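# Three arms stand an enclosure upright in a bay

## Task

Working with arm1, arm2 and arm3, set the enclosure upright so it rests on its base inside the marked bay, and never let it rotate quickly on the way. The arm feet are at (metres; heading in degrees counter-clockwise from +x): arm1 x=-0.98 y=+0.32 z=+0.32 heading +3; arm2 x=-0.98 y=-0.32 z=+0.39 heading -3; arm3 x=+0.86 y=+0.00 z=+0.68 heading -177. To finish, open the grippers and pull every arm away. The enclosure must stay upright in the bay with no robot touching or supporting it.

## Robot and tools

Robots: three identical i2rt Big YAM arms named arm1, arm2 and arm3. Each has six revolute joints, a two-finger gripper and a wrist camera that sits above the hand and looks toward the fingertips. The hand reaches roughly 1.0 m from the joint1 axis. arm1 and arm2 stand side by side at x=-0.98 facing roughly +x. arm3 stands opposite at x=+0.86, facing roughly -x. Two fixed room cameras, cam_high and cam_low, also watch the scene.

Frame: a single scene frame with its origin on the floor and +z up, in metres. The hand point lies midway between the fingertips. The hand's z axis runs along the fingers, and its y axis is the direction in which the fingers open and close.

Joints. All values in a command are absolute targets, not offsets. Arm joints are in radians and the gripper is in metres. Ranges, with the tolerance that counts as arrived:
- joint1_rad: -2.879 to 2.879, ±0.045. Turns the whole arm about its foot. Positive is counter-clockwise seen from above. At 0 the arm points the way its foot faces.
- joint2_rad: 0 to 3.141, ±0.14. Shoulder. At 0 the upper arm lies back, about level. Increasing it raises the arm and then tips it forward.
- joint3_rad: 0 to 3.019, ±0.09. Elbow. At 0 it is fully folded, and larger values open it.
- joint4_rad: -1.692 to 1.57, ±0.055. Hand pitch. Positive tilts the fingers up.
- joint5_rad: -1.57 to 1.57, ±0.03. Hand yaw. Positive swings toward the arm's right.
- joint6_rad: -2.094 to 2.094, ±0.035. Hand roll. Positive is clockwise when seen from behind the hand.
- gripper_m: 0 to 0.093, ±0.003. The gap between the fingertips. Each finger pad can squeeze with about 50 to 62 N, and some grippers less.
Because each joint moves at its own speed, the hand can take a wide, curved path between two postures.

Tools:
- execute_actions(actions, cameras). actions is a list holding one action or none. The action is an object keyed by arm name. Under each name goes {"joints": {...}}, which maps any subset of the joint names above to absolute targets. All arms named in it start moving together. An action runs for no more than 15 s. An arm or joint you leave out keeps pushing toward its previous target. cameras is optional and lists which images to return: arm1_cam_wrist, arm2_cam_wrist, arm3_cam_wrist, cam_high, cam_low, or all. If you omit it, give null or give ["all"], every camera is returned. [] returns no images. An empty actions list only reports the state. If the call contains any unknown key or any value outside a range, the whole call is rejected and nothing moves.
- wait(seconds): 0 to 10. Lets time pass without any new command and returns the state and images.
- zoom_image(camera, region): region is [x0, y0, x1, y1] in pixels of that camera's latest full image, with (0,0) at the top-left. It may be at most 504x504.
- read_manual(section): returns only the licence texts. It does not move anything.
- finished_scene(scene): takes the number of the current scene and ends it for good. The task must already be achieved and must remain so.

Results. joint_positions gives the measured joints. The "pictures" line names the returned images in order. joint_status reports how each commanded joint ended:
- off_target: it stopped short and may still be pushing.
- contact_stop, or time_out: it holds where it stopped. After time_out a joint may keep a target near where it stands and keep pushing; on_its_own lists it.
- not_followed, with a "joint command not followed" line and a cause: the self- and arm-collision check blocked those targets. It may retry them with later actions.
- limit_stop_at_motor_heat: the arm halted because of heat. Send the target again.
on_its_own describes joints you did not command, and "held at" is their target, not their position. Joint torques are raw drive outputs with offset and noise, so they are only a rough hint of load. A MOTOR HOT line appears from 85 °C. At 100 °C an OVER-TEMPERATURE FAULT drops that whole arm, and it counts as a stop. When any result reports a stop, the later motion, wait and finished_scene calls in that same reply are skipped.

Cautions:
- The arms keep pushing on contact, and they can push hard. To relieve a stuck joint, command it to its reported position.
- Very small target changes may produce no motion.
- Loaded joints sag over time.
- The collision check can react too late, and it ignores fingers, gripper housings and wrist cameras between arms. A hard squeeze between two robots fails the run, and a hard collision can too. No state line tells you that robots are touching.
- Holding a load, even while you are thinking, heats the motors.
- Never knock the enclosure or anything else off the work area or onto the floor. Avoid drops, slips and slams. Turn the enclosure slowly.
- Occasional external nudges may move loose objects.
- The robots hold the last command while you think, so keep replies short.
- Camera calibrations may be off by a few degrees and millimetres. Wrist-camera poses depend on the reported joint angles.

Each tool is called after "Call:" as name(argument=value, ...) on one line, values as JSON.

## Session

Call:
execute_actions(actions=[])

Scene clock: 0.00 s.
Joint torques (N m, as the arm reports them, + toward a larger angle): no reading
Motor temperatures (°C, as the motors report them): arm1=[28 27 28 26 27 26] | arm2=[24 26 25 27 28 27] | arm3=[24 26 25 25 25 24]
arm1.joint_positions: joint1_rad=-0.132 joint2_rad=+0.533 joint3_rad=+1.357 joint4_rad=-1.131 joint5_rad=-0.189 joint6_rad=+0.413 gripper_m=+0.094
arm1.joint_status: not commanded
arm1.hand: x=-0.7639 y=+0.3286 z=+0.9127 quat_wxyz=(-0.572, -0.144, -0.788, -0.176) (m; scene frame)
arm2.joint_positions: joint1_rad=+0.204 joint2_rad=+0.600 joint3_rad=+1.404 joint4_rad=-1.397 joint5_rad=-0.239 joint6_rad=-0.419 gripper_m=+0.094
arm2.joint_status: not commanded
arm2.hand: x=-0.7752 y=-0.2536 z=+0.9319 quat_wxyz=(-0.473, +0.299, -0.827, -0.050) (m; scene frame)
arm3.joint_positions: joint1_rad=+0.143 joint2_rad=+0.558 joint3_rad=+1.341 joint4_rad=-1.347 joint5_rad=-0.167 joint6_rad=+0.265 gripper_m=+0.094
arm3.joint_status: not commanded
arm3.hand: x=+0.6582 y=-0.0623 z=+1.2103 quat_wxyz=(-0.185, -0.874, -0.005, +0.450) (m; scene frame)
pictures: arm1_cam_wrist, arm2_cam_wrist, arm3_cam_wrist, cam_high, cam_low
Images, in order (width x height): arm1_cam_wrist 504x504, arm2_cam_wrist 504x504, arm3_cam_wrist 504x504, cam_high 672x504, cam_low 672x504.

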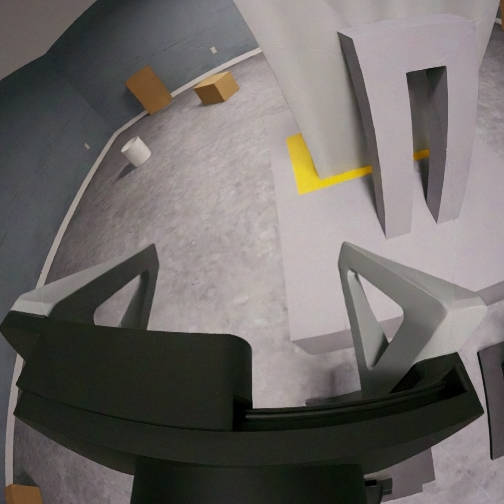

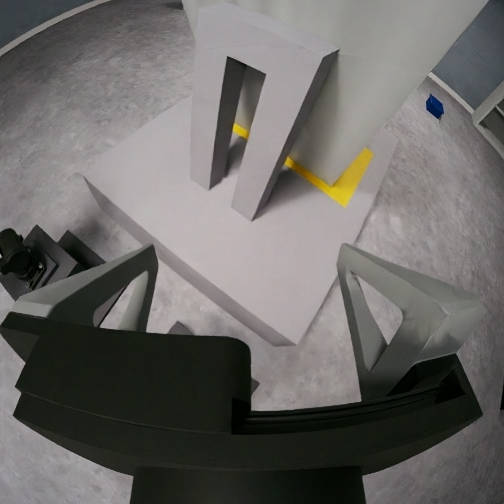

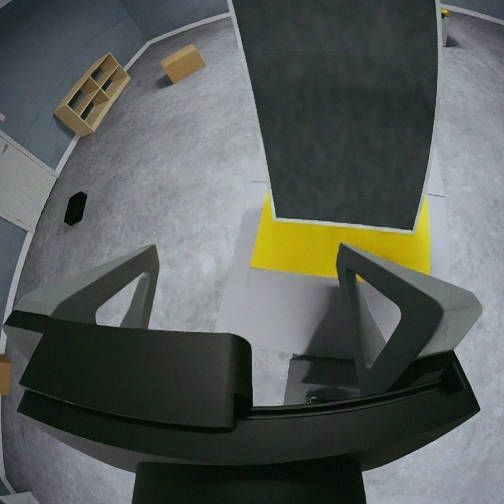

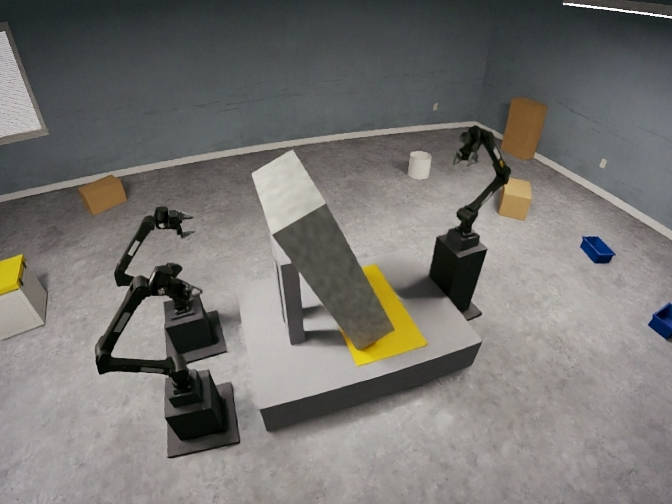

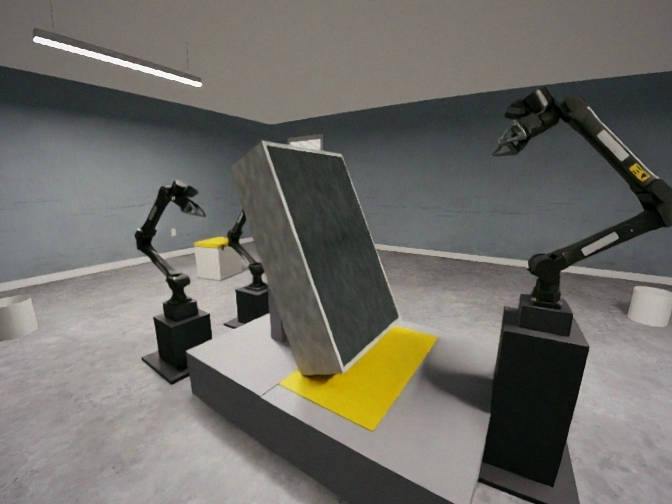

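Call:
execute_actions(actions=[{"arm1":{"joints":{"joint1_rad":-0.15,"joint2_rad":1.332,"joint3_rad":1.337,"joint4_rad":0.345,"joint5_rad":0,"joint6_rad":0,"gripper_m":0}},"arm2":{"joints":{"joint1_rad":0.15,"joint2_rad":1.347,"joint3_rad":1.169,"joint4_rad":0.528,"joint5_rad":0,"joint6_rad":0,"gripper_m":0}},"arm3":{"joints":{"joint1_rad":-0.05,"joint2_rad":1.918,"joint3_rad":1.803,"joint4_rad":0.115,"joint5_rad":0,"joint6_rad":0,"gripper_m":0}}}])

Scene clock: 3.37 s.
Joint torques (N m, as the arm reports them, + toward a larger angle): arm1=[  0.52 -13.48  10.61   2.18   0.03   0.01] | arm2=[ -0.86 -14.86  11.67   2.42   0.08   0.17] | arm3=[ -0.84 -18.13   9.98   2.25   0.05  -0.15]
Motor temperatures (°C, as the motors report them): arm1=[28 27 28 26 27 26] | arm2=[24 26 25 27 28 27] | arm3=[24 26 26 25 25 24]
arm1.joint_positions: joint1_rad=-0.135 joint2_rad=+1.324 joint3_rad=+1.315 joint4_rad=+0.329 joint5_rad=-0.003 joint6_rad=+0.012 gripper_m=+0.001
arm1.joint_status: all done
arm1.hand: x=-0.3788 y=+0.2631 z=+0.9177 quat_wxyz=(-0.814, -0.031, -0.579, +0.026) (m; scene frame)
arm2.joint_positions: joint1_rad=+0.156 joint2_rad=+1.354 joint3_rad=+1.153 joint4_rad=+0.507 joint5_rad=-0.002 joint6_rad=-0.009 gripper_m=+0.000
arm2.joint_status: all done
arm2.hand: x=-0.3672 y=-0.2599 z=+0.8997 quat_wxyz=(-0.803, +0.030, -0.594, -0.044) (m; scene frame)
arm3.joint_positions: joint1_rad=-0.042 joint2_rad=+1.931 joint3_rad=+1.776 joint4_rad=+0.095 joint5_rad=-0.002 joint6_rad=+0.016 gripper_m=+0.001
arm3.joint_status: all done
arm3.hand: x=+0.0206 y=-0.0009 z=+1.0665 quat_wxyz=(-0.012, -0.729, +0.007, +0.684) (m; scene frame)
pictures: arm1_cam_wrist, arm2_cam_wrist, arm3_cam_wrist, cam_high, cam_low
camera_calibration (this result's frames):
arm1_cam_wrist: T_world_to_cam=[[-0.0936374, -0.995269, -0.0259134, 0.246234], [-0.281999, 0.0514751, -0.958033, 0.767271], [0.954834, -0.0824001, -0.285485, 0.768464], [0, 0, 0, 1]] pos_world=[-0.494329, 0.268896, 0.960836]
arm2_cam_wrist: T_world_to_cam=[[0.106762, -0.994178, -0.0145727, -0.205518], [-0.334309, -0.0220896, -0.942204, 0.720348], [0.936397, 0.105463, -0.334721, 0.795836], [0, 0, 0, 1]] pos_world=[-0.482458, -0.272341, 0.942103]
arm3_cam_wrist: T_world_to_cam=[[-0.0067164, 0.999778, -0.0199651, 0.01942], [0.626739, -0.0113488, -0.779147, 0.823564], [-0.7792, -0.0177459, -0.626524, 0.811743], [0, 0, 0, 1]] pos_world=[0.116481, 0.00433586, 1.15064]
Images, in order (width x height): arm1_cam_wrist 504x504, arm2_cam_wrist 504x504, arm3_cam_wrist 504x504, cam_high 672x504, cam_low 672x504.

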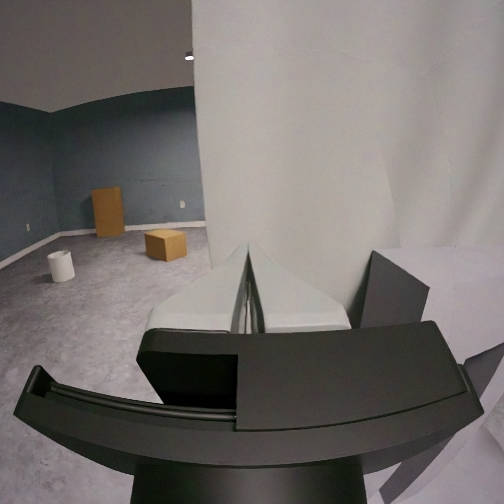

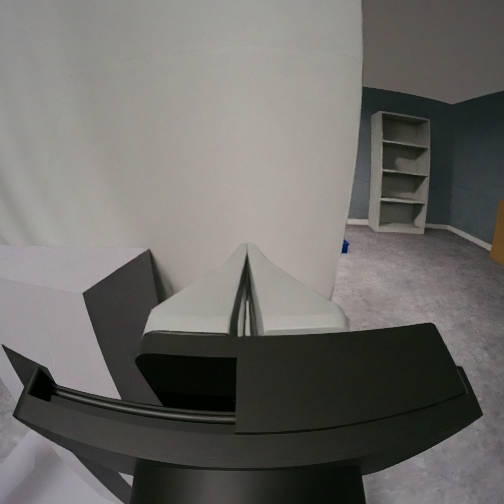

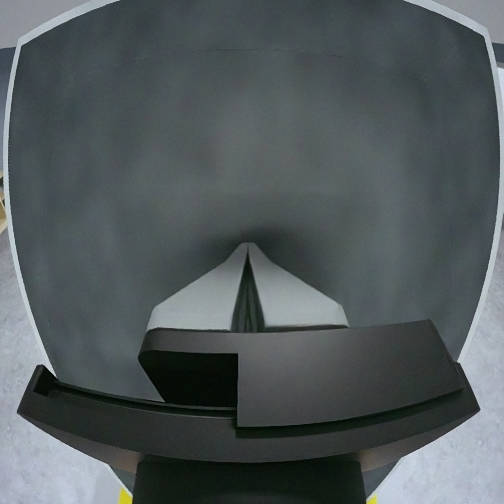

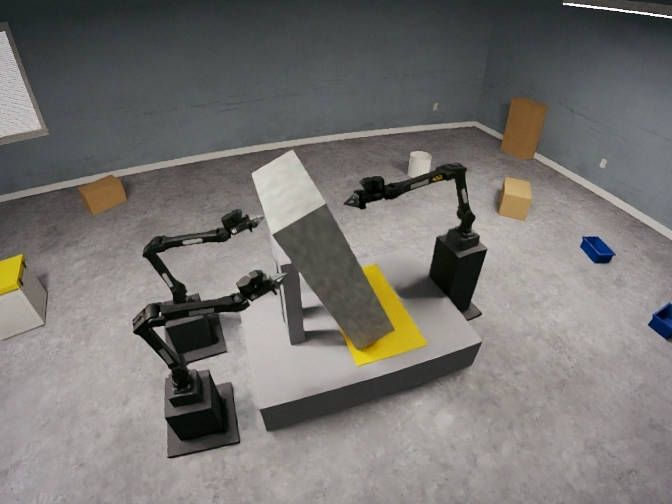

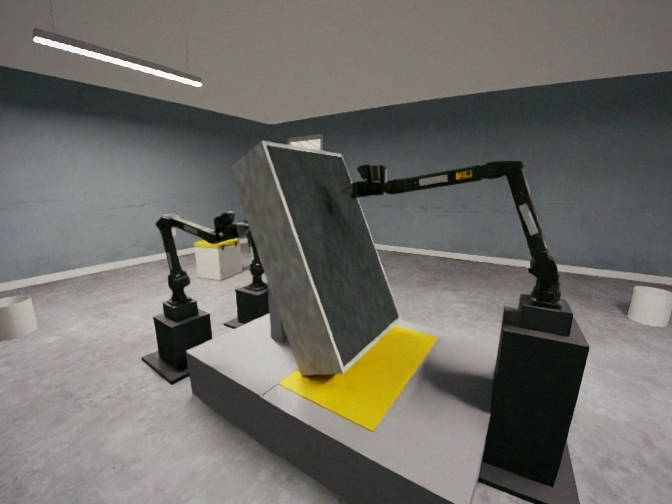

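Call:
execute_actions(actions=[{"arm1":{"joints":{"joint1_rad":-0.19,"joint2_rad":1.424,"joint3_rad":1.49,"joint4_rad":0.46}},"arm2":{"joints":{"joint2_rad":1.433,"joint3_rad":1.315,"joint4_rad":0.65}}}], cameras=[])

Call:
execute_actions(actions=[{"arm1":{"joints":{"joint2_rad":1.49,"joint3_rad":1.565,"joint4_rad":0.44}},"arm2":{"joints":{"joint2_rad":1.495,"joint3_rad":1.39,"joint4_rad":0.635}}}], cameras=[])

Call:
execute_actions(actions=[{"arm1":{"joints":{"joint2_rad":1.555,"joint3_rad":1.645,"joint4_rad":0.43}},"arm2":{"joints":{"joint2_rad":1.56,"joint3_rad":1.465,"joint4_rad":0.62}}}])

Scene clock: 4.93 s.
Joint torques (N m, as the arm reports them, + toward a larger angle): arm1=[  1.58 -16.09  12.     2.08   0.     0.  ] | arm2=[ -0.69 -15.23  15.01   2.29   0.09   0.16] | arm3=[ -0.47 -16.91   9.73   2.2    0.08  -0.17]
Motor temperatures (°C, as the motors report them): arm1=[28 27 29 26 27 26] | arm2=[24 26 26 27 28 27] | arm3=[24 26 26 25 25 24]
arm1.joint_positions: joint1_rad=-0.184 joint2_rad=+1.419 joint3_rad=+1.443 joint4_rad=+0.444 joint5_rad=-0.002 joint6_rad=+0.012 gripper_m=+0.001
arm1.joint_status: all done
arm1.hand: x=-0.3605 y=+0.2296 z=+0.9648 quat_wxyz=(-0.854, -0.041, -0.517, +0.050) (m; scene frame)
arm2.joint_positions: joint1_rad=+0.156 joint2_rad=+1.431 joint3_rad=+1.257 joint4_rad=+0.631 joint5_rad=-0.002 joint6_rad=-0.009 gripper_m=+0.000
arm2.joint_status: all done
arm2.hand: x=-0.3489 y=-0.2585 z=+0.9437 quat_wxyz=(-0.845, +0.026, -0.532, -0.046) (m; scene frame)
arm3.joint_positions: joint1_rad=-0.042 joint2_rad=+1.931 joint3_rad=+1.776 joint4_rad=+0.095 joint5_rad=-0.002 joint6_rad=+0.016 gripper_m=+0.001
arm3.joint_status: not commanded
arm3.hand: x=+0.0206 y=-0.0009 z=+1.0665 quat_wxyz=(-0.012, -0.729, +0.007, +0.684) (m; scene frame)
pictures: none
No camera images: the call's "cameras" was empty. Leave "cameras" out to get every camera's image.

Scene clock: 5.73 s.
Joint torques (N m, as the arm reports them, + toward a larger angle): arm1=[  1.29 -15.04  11.77   1.35  -0.03   0.04] | arm2=[ -0.74 -15.    15.11   1.58   0.08   0.17] | arm3=[ -1.14 -16.77   9.77   2.39   0.08  -0.12]
Motor temperatures (°C, as the motors report them): arm1=[28 27 29 26 27 26] | arm2=[24 26 26 27 28 27] | arm3=[24 26 26 25 25 24]
arm1.joint_positions: joint1_rad=-0.184 joint2_rad=+1.472 joint3_rad=+1.523 joint4_rad=+0.444 joint5_rad=-0.002 joint6_rad=+0.012 gripper_m=+0.001
arm1.joint_status: all done
arm1.hand: x=-0.3439 y=+0.2272 z=+0.9797 quat_wxyz=(-0.860, -0.041, -0.505, +0.050) (m; scene frame)
arm2.joint_positions: joint1_rad=+0.156 joint2_rad=+1.483 joint3_rad=+1.333 joint4_rad=+0.631 joint5_rad=-0.002 joint6_rad=-0.009 gripper_m=+0.000
arm2.joint_status: all done
arm2.hand: x=-0.3301 y=-0.2566 z=+0.9563 quat_wxyz=(-0.851, +0.026, -0.522, -0.046) (m; scene frame)
arm3.joint_positions: joint1_rad=-0.042 joint2_rad=+1.931 joint3_rad=+1.776 joint4_rad=+0.095 joint5_rad=-0.002 joint6_rad=+0.016 gripper_m=+0.001
arm3.joint_status: not commanded
arm3.hand: x=+0.0206 y=-0.0009 z=+1.0665 quat_wxyz=(-0.012, -0.729, +0.007, +0.684) (m; scene frame)
pictures: none
No camera images: the call's "cameras" was empty. Leave "cameras" out to get every camera's image.

Scene clock: 7.50 s.
Joint torques (N m, as the arm reports them, + toward a larger angle): arm1=[  1.72 -16.84  12.1    1.23  -0.05   0.03] | arm2=[ -0.79 -11.91  18.54   1.03  -0.03   0.17] | arm3=[ -0.13 -17.25   9.83   2.37   0.    -0.15]
Motor temperatures (°C, as the motors report them): arm1=[28 27 29 26 27 26] | arm2=[24 26 27 27 28 27] | arm3=[24 26 26 25 25 24]
arm1.joint_positions: joint1_rad=-0.184 joint2_rad=+1.534 joint3_rad=+1.598 joint4_rad=+0.440 joint5_rad=-0.002 joint6_rad=+0.012 gripper_m=+0.001
arm1.joint_status: all done
arm1.hand: x=-0.3215 y=+0.2241 z=+0.9840 quat_wxyz=(-0.863, -0.040, -0.502, +0.050) (m; scene frame)
arm2.joint_positions: joint1_rad=+0.155 joint2_rad=+1.506 joint3_rad=+1.364 joint4_rad=+0.631 joint5_rad=+0.001 joint6_rad=-0.009 gripper_m=+0.000
arm2.joint_status: joint3_rad time_out (moved +0.031 of +0.132); the others done
arm2.on_its_own: joint3_rad reads +1.364 and still pushes toward +1.465 since a time_out
arm2.hand: x=-0.3214 y=-0.2567 z=+0.9599 quat_wxyz=(-0.853, +0.024, -0.519, -0.045) (m; scene frame)
arm3.joint_positions: joint1_rad=-0.042 joint2_rad=+1.931 joint3_rad=+1.776 joint4_rad=+0.095 joint5_rad=-0.002 joint6_rad=+0.016 gripper_m=+0.001
arm3.joint_status: not commanded
arm3.hand: x=+0.0206 y=-0.0009 z=+1.0665 quat_wxyz=(-0.012, -0.729, +0.007, +0.684) (m; scene frame)
pictures: arm1_cam_wrist, arm2_cam_wrist, arm3_cam_wrist, cam_high, cam_low
camera_calibration (this result's frames):
arm1_cam_wrist: T_world_to_cam=[[-0.140502, -0.989684, -0.0279985, 0.20031], [-0.101385, 0.0425121, -0.993939, 0.944426], [0.984876, -0.136812, -0.106312, 0.57506], [0, 0, 0, 1]] pos_world=[-0.442468, 0.23677, 1.00545]
arm2_cam_wrist: T_world_to_cam=[[0.104078, -0.994435, -0.0163136, -0.205607], [-0.159936, -0.000545343, -0.987127, 0.897105], [0.981625, 0.105347, -0.159103, 0.618716], [0, 0, 0, 1]] pos_world=[-0.442468, -0.269154, 0.980643]
arm3_cam_wrist: T_world_to_cam=[[-0.0067164, 0.999778, -0.0199651, 0.01942], [0.626739, -0.0113488, -0.779147, 0.823564], [-0.7792, -0.0177459, -0.626524, 0.811743], [0, 0, 0, 1]] pos_world=[0.116481, 0.00433586, 1.15064]
Images, in order (width x height): arm1_cam_wrist 504x504, arm2_cam_wrist 504x504, arm3_cam_wrist 504x504, cam_high 672x504, cam_low 672x504.

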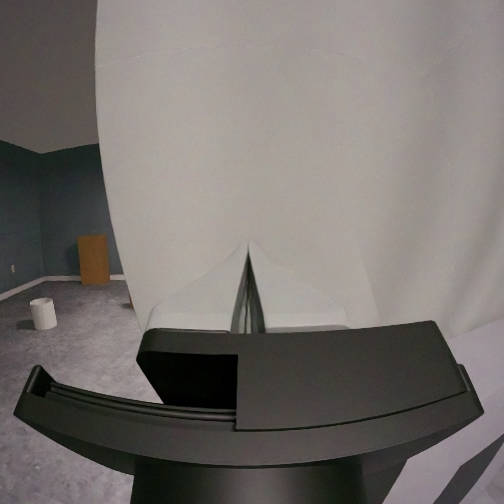

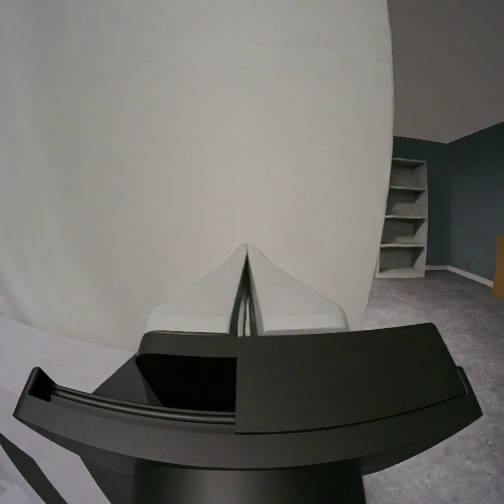

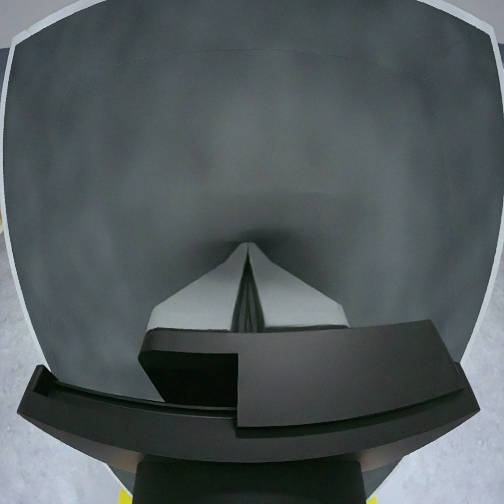

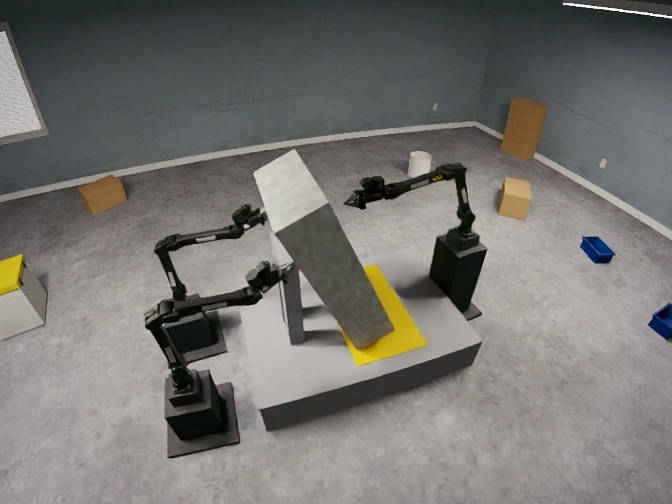

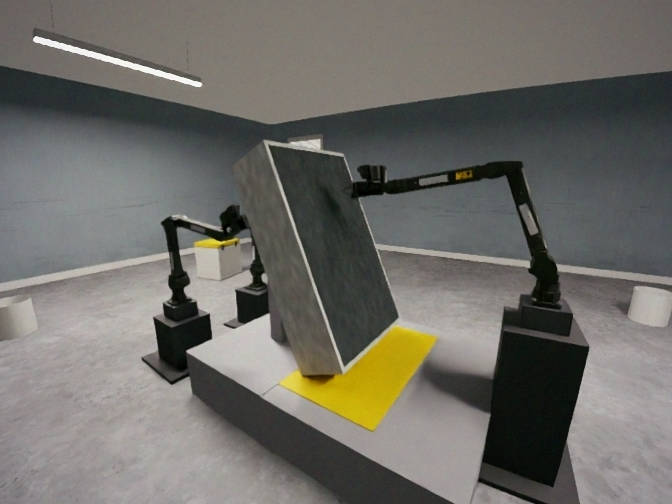

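Call:
execute_actions(actions=[{"arm1":{"joints":{"joint2_rad":1.64,"joint3_rad":1.74}},"arm2":{"joints":{"joint2_rad":1.61,"joint3_rad":1.51}}}], cameras=[])

Call:
execute_actions(actions=[{"arm1":{"joints":{"joint2_rad":1.70,"joint3_rad":1.81,"joint4_rad":0.40}},"arm2":{"joints":{"joint2_rad":1.67,"joint3_rad":1.58,"joint4_rad":0.59}}}], cameras=[])

Call:
execute_actions(actions=[{"arm1":{"joints":{"joint2_rad":1.76,"joint3_rad":1.89,"joint4_rad":0.37}},"arm2":{"joints":{"joint2_rad":1.73,"joint3_rad":1.66,"joint4_rad":0.57}}}], cameras=["cam_low","cam_high"])

Scene clock: 8.80 s.
Joint torques (N m, as the arm reports them, + toward a larger angle): arm1=[  1.35 -18.19  11.69   1.21   0.     0.01] | arm2=[ -0.3  -15.08  15.21   1.05   0.01   0.16] | arm3=[ -0.79 -16.89   9.46   2.03   0.11  -0.15]
Motor temperatures (°C, as the motors report them): arm1=[28 27 30 26 27 27] | arm2=[24 26 28 27 28 27] | arm3=[24 26 27 25 25 24]
arm1.joint_positions: joint1_rad=-0.184 joint2_rad=+1.621 joint3_rad=+1.696 joint4_rad=+0.439 joint5_rad=-0.002 joint6_rad=+0.012 gripper_m=+0.001
arm1.joint_status: all done
arm1.hand: x=-0.2905 y=+0.2199 z=+0.9846 quat_wxyz=(-0.865, -0.040, -0.498, +0.050) (m; scene frame)
arm2.joint_positions: joint1_rad=+0.152 joint2_rad=+1.582 joint3_rad=+1.449 joint4_rad=+0.631 joint5_rad=+0.000 joint6_rad=-0.009 gripper_m=+0.000
arm2.joint_status: all done
arm2.hand: x=-0.2935 y=-0.2553 z=+0.9613 quat_wxyz=(-0.856, +0.024, -0.514, -0.045) (m; scene frame)
arm3.joint_positions: joint1_rad=-0.042 joint2_rad=+1.931 joint3_rad=+1.776 joint4_rad=+0.095 joint5_rad=-0.002 joint6_rad=+0.016 gripper_m=+0.001
arm3.joint_status: not commanded
arm3.hand: x=+0.0206 y=-0.0009 z=+1.0665 quat_wxyz=(-0.012, -0.729, +0.007, +0.684) (m; scene frame)
pictures: none
No camera images: the call's "cameras" was empty. Leave "cameras" out to get every camera's image.

Scene clock: 9.67 s.
Joint torques (N m, as the arm reports them, + toward a larger angle): arm1=[  0.68 -18.7   11.97   1.08   0.02   0.  ] | arm2=[ -0.4  -16.66  15.03   0.78   0.01   0.16] | arm3=[ -0.18 -17.27   9.59   2.43   0.07  -0.02]
Motor temperatures (°C, as the motors report them): arm1=[28 27 30 26 27 27] | arm2=[24 26 28 27 28 27] | arm3=[24 27 27 25 25 24]
arm1.joint_positions: joint1_rad=-0.184 joint2_rad=+1.683 joint3_rad=+1.765 joint4_rad=+0.410 joint5_rad=-0.002 joint6_rad=+0.012 gripper_m=+0.001
arm1.joint_status: all done
arm1.hand: x=-0.2653 y=+0.2167 z=+0.9770 quat_wxyz=(-0.860, -0.040, -0.507, +0.050) (m; scene frame)
arm2.joint_positions: joint1_rad=+0.151 joint2_rad=+1.645 joint3_rad=+1.522 joint4_rad=+0.605 joint5_rad=+0.000 joint6_rad=-0.009 gripper_m=+0.000
arm2.joint_status: all done
arm2.hand: x=-0.2673 y=-0.2531 z=+0.9555 quat_wxyz=(-0.852, +0.024, -0.521, -0.044) (m; scene frame)
arm3.joint_positions: joint1_rad=-0.042 joint2_rad=+1.931 joint3_rad=+1.776 joint4_rad=+0.095 joint5_rad=-0.002 joint6_rad=+0.016 gripper_m=+0.001
arm3.joint_status: not commanded
arm3.hand: x=+0.0206 y=-0.0009 z=+1.0665 quat_wxyz=(-0.012, -0.729, +0.007, +0.684) (m; scene frame)
pictures: none
No camera images: the call's "cameras" was empty. Leave "cameras" out to get every camera's image.

Scene clock: 12.90 s.
Joint torques (N m, as the arm reports them, + toward a larger angle): arm1=[  1.3  -20.23  12.     1.28   0.01   0.04] | arm2=[ -0.24 -19.47  15.1    1.1   -0.05   0.16] | arm3=[ -0.48 -16.67   9.97   2.13   0.1   -0.11]
Motor temperatures (°C, as the motors report them): arm1=[28 27 30 26 27 27] | arm2=[24 26 29 27 28 27] | arm3=[24 27 27 25 25 24]
arm1.joint_positions: joint1_rad=-0.184 joint2_rad=+1.739 joint3_rad=+1.844 joint4_rad=+0.380 joint5_rad=-0.002 joint6_rad=+0.011 gripper_m=+0.001
arm1.joint_status: all done
arm1.hand: x=-0.2450 y=+0.2140 z=+0.9775 quat_wxyz=(-0.858, -0.041, -0.510, +0.050) (m; scene frame)
arm2.joint_positions: joint1_rad=+0.151 joint2_rad=+1.718 joint3_rad=+1.603 joint4_rad=+0.579 joint5_rad=+0.001 joint6_rad=-0.009 gripper_m=+0.000
arm2.joint_status: all done
arm2.hand: x=-0.2382 y=-0.2507 z=+0.9462 quat_wxyz=(-0.847, +0.024, -0.529, -0.043) (m; scene frame)
arm3.joint_positions: joint1_rad=-0.042 joint2_rad=+1.926 joint3_rad=+1.775 joint4_rad=+0.097 joint5_rad=-0.002 joint6_rad=+0.016 gripper_m=+0.001
arm3.joint_status: not commanded
arm3.hand: x=+0.0218 y=-0.0009 z=+1.0708 quat_wxyz=(-0.012, -0.727, +0.007, +0.686) (m; scene frame)
pictures: cam_high, cam_low
Images, in order (width x height): cam_high 672x504, cam_low 672x504.

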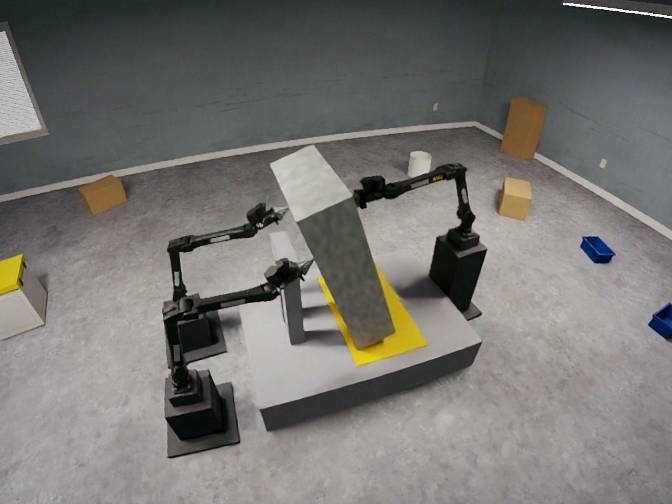

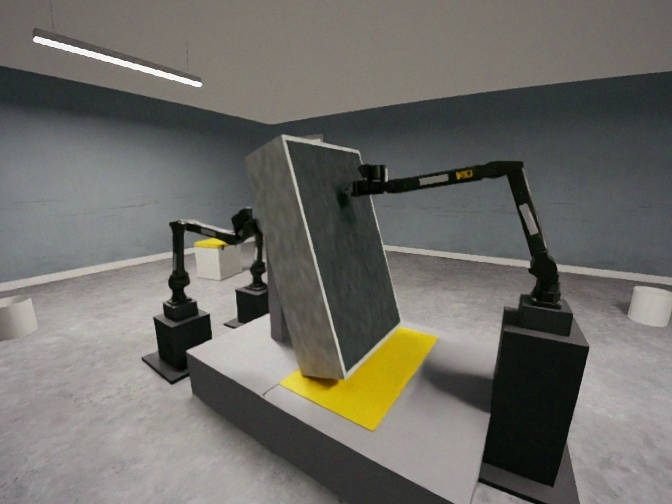

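Call:
execute_actions(actions=[{"arm3":{"joints":{"joint2_rad":1.86,"joint3_rad":1.715,"joint4_rad":0.14}}}], cameras=[])

Call:
execute_actions(actions=[{"arm3":{"joints":{"joint2_rad":1.795,"joint3_rad":1.625,"joint4_rad":0.165}}}], cameras=["cam_high"])

Call:
execute_actions(actions=[{"arm3":{"joints":{"joint2_rad":1.73,"joint3_rad":1.54,"joint4_rad":0.19}},"arm1":{"joints":{"joint2_rad":1.3,"joint3_rad":1.4}},"arm2":{"joints":{"joint2_rad":1.3,"joint3_rad":1.25}}}], cameras=[])

Call:
execute_actions(actions=[{"arm3":{"joints":{"joint2_rad":1.665,"joint3_rad":1.455,"joint4_rad":0.21}}}], cameras=[])

Call:
execute_actions(actions=[{"arm3":{"joints":{"joint2_rad":1.6,"joint3_rad":1.373,"joint4_rad":0.227}}}], cameras=["cam_high"])

Call:
execute_actions(actions=[{"arm3":{"joints":{"joint2_rad":1.54,"joint3_rad":1.305}}}], cameras=[])

Call:
execute_actions(actions=[{"arm3":{"joints":{"joint2_rad":1.48,"joint3_rad":1.24}}}], cameras=[])

Call:
execute_actions(actions=[{"arm3":{"joints":{"joint2_rad":1.42,"joint3_rad":1.175}}}], cameras=[])

Call:
execute_actions(actions=[{"arm3":{"joints":{"joint2_rad":1.355,"joint3_rad":1.11}}}], cameras=["cam_low","cam_high"])

Scene clock: 14.30 s.
Joint torques (N m, as the arm reports them, + toward a larger angle): arm1=[  1.02 -19.79  12.14   1.29  -0.02   0.  ] | arm2=[ -0.28 -19.12  15.15   1.11  -0.06   0.16] | arm3=[  0.18 -17.75   7.55   2.51   0.03  -0.13]
Motor temperatures (°C, as the motors report them): arm1=[28 27 31 26 27 27] | arm2=[24 26 29 27 28 27] | arm3=[24 27 27 25 25 24]
arm1.joint_positions: joint1_rad=-0.184 joint2_rad=+1.739 joint3_rad=+1.844 joint4_rad=+0.380 joint5_rad=-0.002 joint6_rad=+0.011 gripper_m=+0.001
arm1.joint_status: not commanded
arm1.hand: x=-0.2450 y=+0.2140 z=+0.9775 quat_wxyz=(-0.858, -0.041, -0.510, +0.050) (m; scene frame)
arm2.joint_positions: joint1_rad=+0.151 joint2_rad=+1.718 joint3_rad=+1.603 joint4_rad=+0.579 joint5_rad=+0.001 joint6_rad=-0.009 gripper_m=+0.000
arm2.joint_status: not commanded
arm2.hand: x=-0.2382 y=-0.2507 z=+0.9462 quat_wxyz=(-0.847, +0.024, -0.529, -0.043) (m; scene frame)
arm3.joint_positions: joint1_rad=-0.042 joint2_rad=+1.891 joint3_rad=+1.724 joint4_rad=+0.116 joint5_rad=-0.002 joint6_rad=+0.016 gripper_m=+0.001
arm3.joint_status: all done
arm3.hand: x=+0.0345 y=-0.0008 z=+1.0726 quat_wxyz=(-0.012, -0.726, +0.007, +0.688) (m; scene frame)
pictures: none
No camera images: the call's "cameras" was empty. Leave "cameras" out to get every camera's image.

Scene clock: 15.10 s.
Joint torques (N m, as the arm reports them, + toward a larger angle): arm1=[  1.05 -20.16  12.     1.37  -0.02   0.02] | arm2=[ -0.4  -18.94  15.     1.13  -0.04   0.17] | arm3=[ -0.38 -17.25   7.75   2.26   0.04  -0.22]
Motor temperatures (°C, as the motors report them): arm1=[28 27 31 26 27 27] | arm2=[24 26 29 27 28 27] | arm3=[24 27 27 25 25 24]
arm1.joint_positions: joint1_rad=-0.184 joint2_rad=+1.739 joint3_rad=+1.844 joint4_rad=+0.380 joint5_rad=-0.002 joint6_rad=+0.011 gripper_m=+0.001
arm1.joint_status: not commanded
arm1.hand: x=-0.2450 y=+0.2140 z=+0.9775 quat_wxyz=(-0.858, -0.041, -0.510, +0.050) (m; scene frame)
arm2.joint_positions: joint1_rad=+0.151 joint2_rad=+1.718 joint3_rad=+1.603 joint4_rad=+0.579 joint5_rad=+0.001 joint6_rad=-0.009 gripper_m=+0.000
arm2.joint_status: not commanded
arm2.hand: x=-0.2382 y=-0.2507 z=+0.9462 quat_wxyz=(-0.847, +0.024, -0.529, -0.043) (m; scene frame)
arm3.joint_positions: joint1_rad=-0.042 joint2_rad=+1.820 joint3_rad=+1.633 joint4_rad=+0.142 joint5_rad=-0.002 joint6_rad=+0.016 gripper_m=+0.001
arm3.joint_status: all done
arm3.hand: x=+0.0602 y=-0.0006 z=+1.0785 quat_wxyz=(-0.012, -0.724, +0.007, +0.690) (m; scene frame)
pictures: cam_high
Images, in order (width x height): cam_high 672x504.

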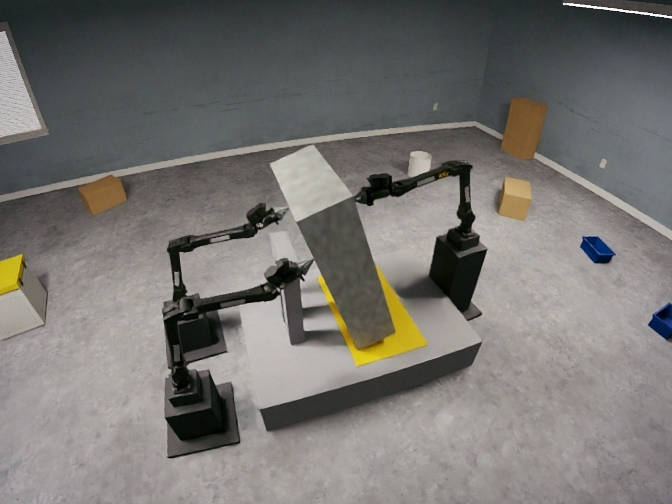

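Scene clock: 16.63 s.
Joint torques (N m, as the arm reports them, + toward a larger angle): arm1=[  1.35 -13.23   9.44   1.5   -0.02   0.  ] | arm2=[ -0.33 -12.27  10.35   1.19  -0.05   0.18] | arm3=[ -0.75 -15.     7.64   2.39   0.04  -0.1 ]
Motor temperatures (°C, as the motors report them): arm1=[28 27 31 26 27 27] | arm2=[24 26 29 27 28 27] | arm3=[24 27 28 25 25 24]
arm1.joint_positions: joint1_rad=-0.184 joint2_rad=+1.297 joint3_rad=+1.395 joint4_rad=+0.374 joint5_rad=-0.002 joint6_rad=+0.011 gripper_m=+0.001
arm1.joint_status: all done
arm1.hand: x=-0.4093 y=+0.2361 z=+0.9912 quat_wxyz=(-0.855, -0.041, -0.515, +0.050) (m; scene frame)
arm2.joint_positions: joint1_rad=+0.151 joint2_rad=+1.292 joint3_rad=+1.251 joint4_rad=+0.576 joint5_rad=+0.001 joint6_rad=-0.009 gripper_m=+0.000
arm2.joint_status: all done
arm2.hand: x=-0.4043 y=-0.2687 z=+1.0096 quat_wxyz=(-0.865, +0.022, -0.499, -0.044) (m; scene frame)
arm3.joint_positions: joint1_rad=-0.042 joint2_rad=+1.755 joint3_rad=+1.547 joint4_rad=+0.167 joint5_rad=-0.002 joint6_rad=+0.016 gripper_m=+0.001
arm3.joint_status: all done
arm3.hand: x=+0.0849 y=-0.0004 z=+1.0813 quat_wxyz=(-0.012, -0.722, +0.007, +0.691) (m; scene frame)
pictures: none
No camera images: the call's "cameras" was empty. Leave "cameras" out to get every camera's image.

Scene clock: 17.43 s.
Joint torques (N m, as the arm reports them, + toward a larger angle): arm1=[  1.22 -13.59   9.33   1.44   0.     0.02] | arm2=[ -0.36 -12.45  10.22   1.16  -0.05   0.16] | arm3=[  0.13 -14.12   7.48   2.5    0.04  -0.1 ]
Motor temperatures (°C, as the motors report them): arm1=[28 27 31 26 27 27] | arm2=[24 26 29 27 28 27] | arm3=[24 27 28 25 25 24]
arm1.joint_positions: joint1_rad=-0.184 joint2_rad=+1.297 joint3_rad=+1.395 joint4_rad=+0.374 joint5_rad=-0.002 joint6_rad=+0.011 gripper_m=+0.001
arm1.joint_status: not commanded
arm1.hand: x=-0.4093 y=+0.2361 z=+0.9912 quat_wxyz=(-0.855, -0.041, -0.515, +0.050) (m; scene frame)
arm2.joint_positions: joint1_rad=+0.151 joint2_rad=+1.292 joint3_rad=+1.251 joint4_rad=+0.576 joint5_rad=+0.001 joint6_rad=-0.009 gripper_m=+0.000
arm2.joint_status: not commanded
arm2.hand: x=-0.4043 y=-0.2687 z=+1.0096 quat_wxyz=(-0.865, +0.022, -0.499, -0.044) (m; scene frame)
arm3.joint_positions: joint1_rad=-0.042 joint2_rad=+1.688 joint3_rad=+1.462 joint4_rad=+0.187 joint5_rad=-0.002 joint6_rad=+0.016 gripper_m=+0.001
arm3.joint_status: all done
arm3.hand: x=+0.1107 y=-0.0002 z=+1.0832 quat_wxyz=(-0.012, -0.722, +0.007, +0.692) (m; scene frame)
pictures: none
No camera images: the call's "cameras" was empty. Leave "cameras" out to get every camera's image.

Scene clock: 18.23 s.
Joint torques (N m, as the arm reports them, + toward a larger angle): arm1=[  1.66 -13.53   9.34   1.38  -0.01   0.03] | arm2=[ -0.29 -12.88  10.28   1.17  -0.05   0.16] | arm3=[  0.3  -13.01   7.88   2.56   0.08  -0.2 ]
Motor temperatures (°C, as the motors report them): arm1=[28 27 31 26 27 27] | arm2=[24 26 29 27 28 27] | arm3=[24 27 28 25 25 24]
arm1.joint_positions: joint1_rad=-0.184 joint2_rad=+1.297 joint3_rad=+1.395 joint4_rad=+0.374 joint5_rad=-0.002 joint6_rad=+0.011 gripper_m=+0.001
arm1.joint_status: not commanded
arm1.hand: x=-0.4093 y=+0.2361 z=+0.9912 quat_wxyz=(-0.855, -0.041, -0.515, +0.050) (m; scene frame)
arm2.joint_positions: joint1_rad=+0.151 joint2_rad=+1.292 joint3_rad=+1.251 joint4_rad=+0.576 joint5_rad=+0.001 joint6_rad=-0.009 gripper_m=+0.000
arm2.joint_status: not commanded
arm2.hand: x=-0.4043 y=-0.2687 z=+1.0096 quat_wxyz=(-0.865, +0.022, -0.499, -0.044) (m; scene frame)
arm3.joint_positions: joint1_rad=-0.042 joint2_rad=+1.622 joint3_rad=+1.379 joint4_rad=+0.204 joint5_rad=-0.002 joint6_rad=+0.016 gripper_m=+0.001
arm3.joint_status: all done
arm3.hand: x=+0.1366 y=+0.0000 z=+1.0839 quat_wxyz=(-0.012, -0.722, +0.007, +0.692) (m; scene frame)
pictures: cam_high
Images, in order (width x height): cam_high 672x504.

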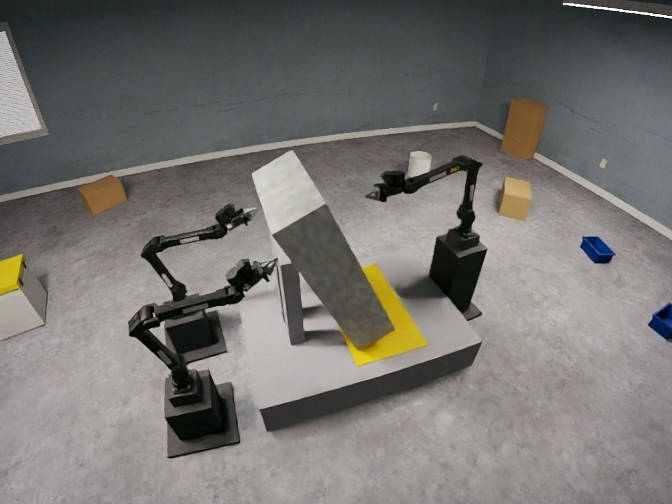

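Scene clock: 19.03 s.
Joint torques (N m, as the arm reports them, + toward a larger angle): arm1=[  0.88 -13.34   9.24   1.41   0.01   0.01] | arm2=[ -0.37 -12.75  10.32   1.19  -0.05   0.17] | arm3=[ -0.73 -12.69   7.61   2.56   0.07  -0.15]
Motor temperatures (°C, as the motors report them): arm1=[28 27 31 26 27 27] | arm2=[24 26 29 27 28 27] | arm3=[24 27 28 25 25 24]
arm1.joint_positions: joint1_rad=-0.184 joint2_rad=+1.297 joint3_rad=+1.395 joint4_rad=+0.374 joint5_rad=-0.002 joint6_rad=+0.011 gripper_m=+0.001
arm1.joint_status: not commanded
arm1.hand: x=-0.4093 y=+0.2361 z=+0.9912 quat_wxyz=(-0.855, -0.041, -0.515, +0.050) (m; scene frame)
arm2.joint_positions: joint1_rad=+0.151 joint2_rad=+1.292 joint3_rad=+1.251 joint4_rad=+0.576 joint5_rad=+0.001 joint6_rad=-0.009 gripper_m=+0.000
arm2.joint_status: not commanded
arm2.hand: x=-0.4043 y=-0.2687 z=+1.0096 quat_wxyz=(-0.865, +0.022, -0.499, -0.044) (m; scene frame)
arm3.joint_positions: joint1_rad=-0.042 joint2_rad=+1.560 joint3_rad=+1.310 joint4_rad=+0.205 joint5_rad=-0.002 joint6_rad=+0.016 gripper_m=+0.001
arm3.joint_status: all done
arm3.hand: x=+0.1606 y=+0.0001 z=+1.0838 quat_wxyz=(-0.012, -0.724, +0.007, +0.689) (m; scene frame)
pictures: none
No camera images: the call's "cameras" was empty. Leave "cameras" out to get every camera's image.

Scene clock: 19.83 s.
Joint torques (N m, as the arm reports them, + toward a larger angle): arm1=[  1.   -13.52   9.47   1.42  -0.01   0.01] | arm2=[ -0.36 -12.79  10.31   1.19  -0.05   0.16] | arm3=[ -0.3  -11.87   7.72   2.3    0.06  -0.12]
Motor temperatures (°C, as the motors report them): arm1=[28 27 31 26 27 27] | arm2=[24 26 29 27 28 27] | arm3=[24 27 28 25 25 24]
arm1.joint_positions: joint1_rad=-0.184 joint2_rad=+1.297 joint3_rad=+1.395 joint4_rad=+0.374 joint5_rad=-0.002 joint6_rad=+0.011 gripper_m=+0.001
arm1.joint_status: not commanded
arm1.hand: x=-0.4093 y=+0.2361 z=+0.9912 quat_wxyz=(-0.855, -0.041, -0.515, +0.050) (m; scene frame)
arm2.joint_positions: joint1_rad=+0.151 joint2_rad=+1.292 joint3_rad=+1.251 joint4_rad=+0.576 joint5_rad=+0.001 joint6_rad=-0.009 gripper_m=+0.000
arm2.joint_status: not commanded
arm2.hand: x=-0.4043 y=-0.2687 z=+1.0096 quat_wxyz=(-0.865, +0.022, -0.499, -0.044) (m; scene frame)
arm3.joint_positions: joint1_rad=-0.042 joint2_rad=+1.499 joint3_rad=+1.244 joint4_rad=+0.205 joint5_rad=-0.002 joint6_rad=+0.016 gripper_m=+0.001
arm3.joint_status: all done
arm3.hand: x=+0.1846 y=+0.0003 z=+1.0849 quat_wxyz=(-0.012, -0.726, +0.007, +0.688) (m; scene frame)
pictures: none
No camera images: the call's "cameras" was empty. Leave "cameras" out to get every camera's image.

Scene clock: 20.60 s.
Joint torques (N m, as the arm reports them, + toward a larger angle): arm1=[  1.62 -13.28   9.26   1.4   -0.01  -0.02] | arm2=[ -0.41 -12.74  10.31   1.17  -0.05   0.17] | arm3=[ -0.47 -11.2    7.47   2.36   0.04  -0.14]
Motor temperatures (°C, as the motors report them): arm1=[28 27 31 26 27 27] | arm2=[24 26 28 27 28 27] | arm3=[24 27 28 25 25 24]
arm1.joint_positions: joint1_rad=-0.184 joint2_rad=+1.297 joint3_rad=+1.395 joint4_rad=+0.374 joint5_rad=-0.002 joint6_rad=+0.011 gripper_m=+0.001
arm1.joint_status: not commanded
arm1.hand: x=-0.4093 y=+0.2361 z=+0.9912 quat_wxyz=(-0.855, -0.041, -0.515, +0.050) (m; scene frame)
arm2.joint_positions: joint1_rad=+0.151 joint2_rad=+1.292 joint3_rad=+1.251 joint4_rad=+0.576 joint5_rad=+0.001 joint6_rad=-0.009 gripper_m=+0.000
arm2.joint_status: not commanded
arm2.hand: x=-0.4043 y=-0.2687 z=+1.0096 quat_wxyz=(-0.865, +0.022, -0.499, -0.044) (m; scene frame)
arm3.joint_positions: joint1_rad=-0.042 joint2_rad=+1.438 joint3_rad=+1.179 joint4_rad=+0.205 joint5_rad=-0.002 joint6_rad=+0.016 gripper_m=+0.001
arm3.joint_status: all done
arm3.hand: x=+0.2085 y=+0.0004 z=+1.0842 quat_wxyz=(-0.012, -0.727, +0.007, +0.687) (m; scene frame)
pictures: none
No camera images: the call's "cameras" was empty. Leave "cameras" out to get every camera's image.

Scene clock: 21.40 s.
Joint torques (N m, as the arm reports them, + toward a larger angle): arm1=[  1.44 -13.42   9.31   1.44  -0.02   0.02] | arm2=[ -0.35 -12.55  10.32   1.19  -0.05   0.15] | arm3=[ 0.54 -9.53  7.7   2.44  0.06 -0.1 ]
Motor temperatures (°C, as the motors report them): arm1=[28 27 31 26 27 27] | arm2=[24 26 28 27 28 27] | arm3=[24 27 28 25 25 24]
arm1.joint_positions: joint1_rad=-0.184 joint2_rad=+1.297 joint3_rad=+1.395 joint4_rad=+0.374 joint5_rad=-0.002 joint6_rad=+0.011 gripper_m=+0.001
arm1.joint_status: not commanded
arm1.hand: x=-0.4093 y=+0.2361 z=+0.9912 quat_wxyz=(-0.855, -0.041, -0.515, +0.050) (m; scene frame)
arm2.joint_positions: joint1_rad=+0.151 joint2_rad=+1.292 joint3_rad=+1.251 joint4_rad=+0.576 joint5_rad=+0.001 joint6_rad=-0.009 gripper_m=+0.000
arm2.joint_status: not commanded
arm2.hand: x=-0.4043 y=-0.2687 z=+1.0096 quat_wxyz=(-0.865, +0.022, -0.499, -0.044) (m; scene frame)
arm3.joint_positions: joint1_rad=-0.042 joint2_rad=+1.370 joint3_rad=+1.113 joint4_rad=+0.205 joint5_rad=-0.002 joint6_rad=+0.016 gripper_m=+0.001
arm3.joint_status: all done
arm3.hand: x=+0.2343 y=+0.0006 z=+1.0860 quat_wxyz=(-0.012, -0.726, +0.007, +0.688) (m; scene frame)
pictures: cam_high, cam_low
Images, in order (width x height): cam_high 672x504, cam_low 672x504.

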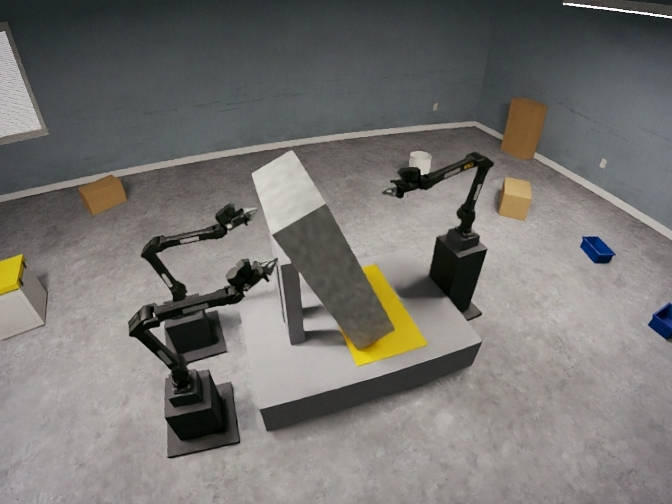

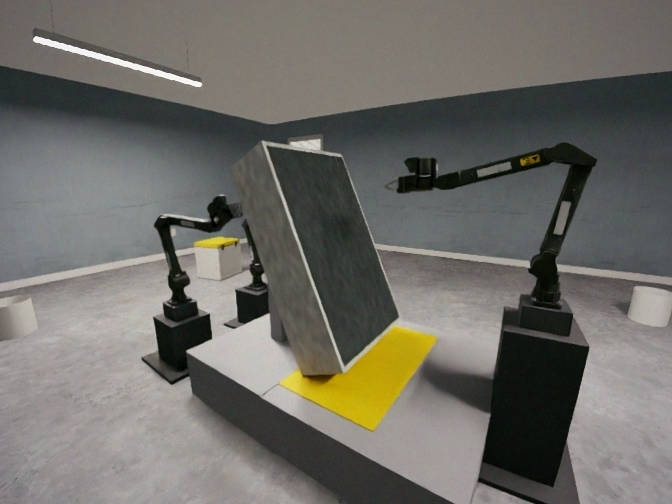

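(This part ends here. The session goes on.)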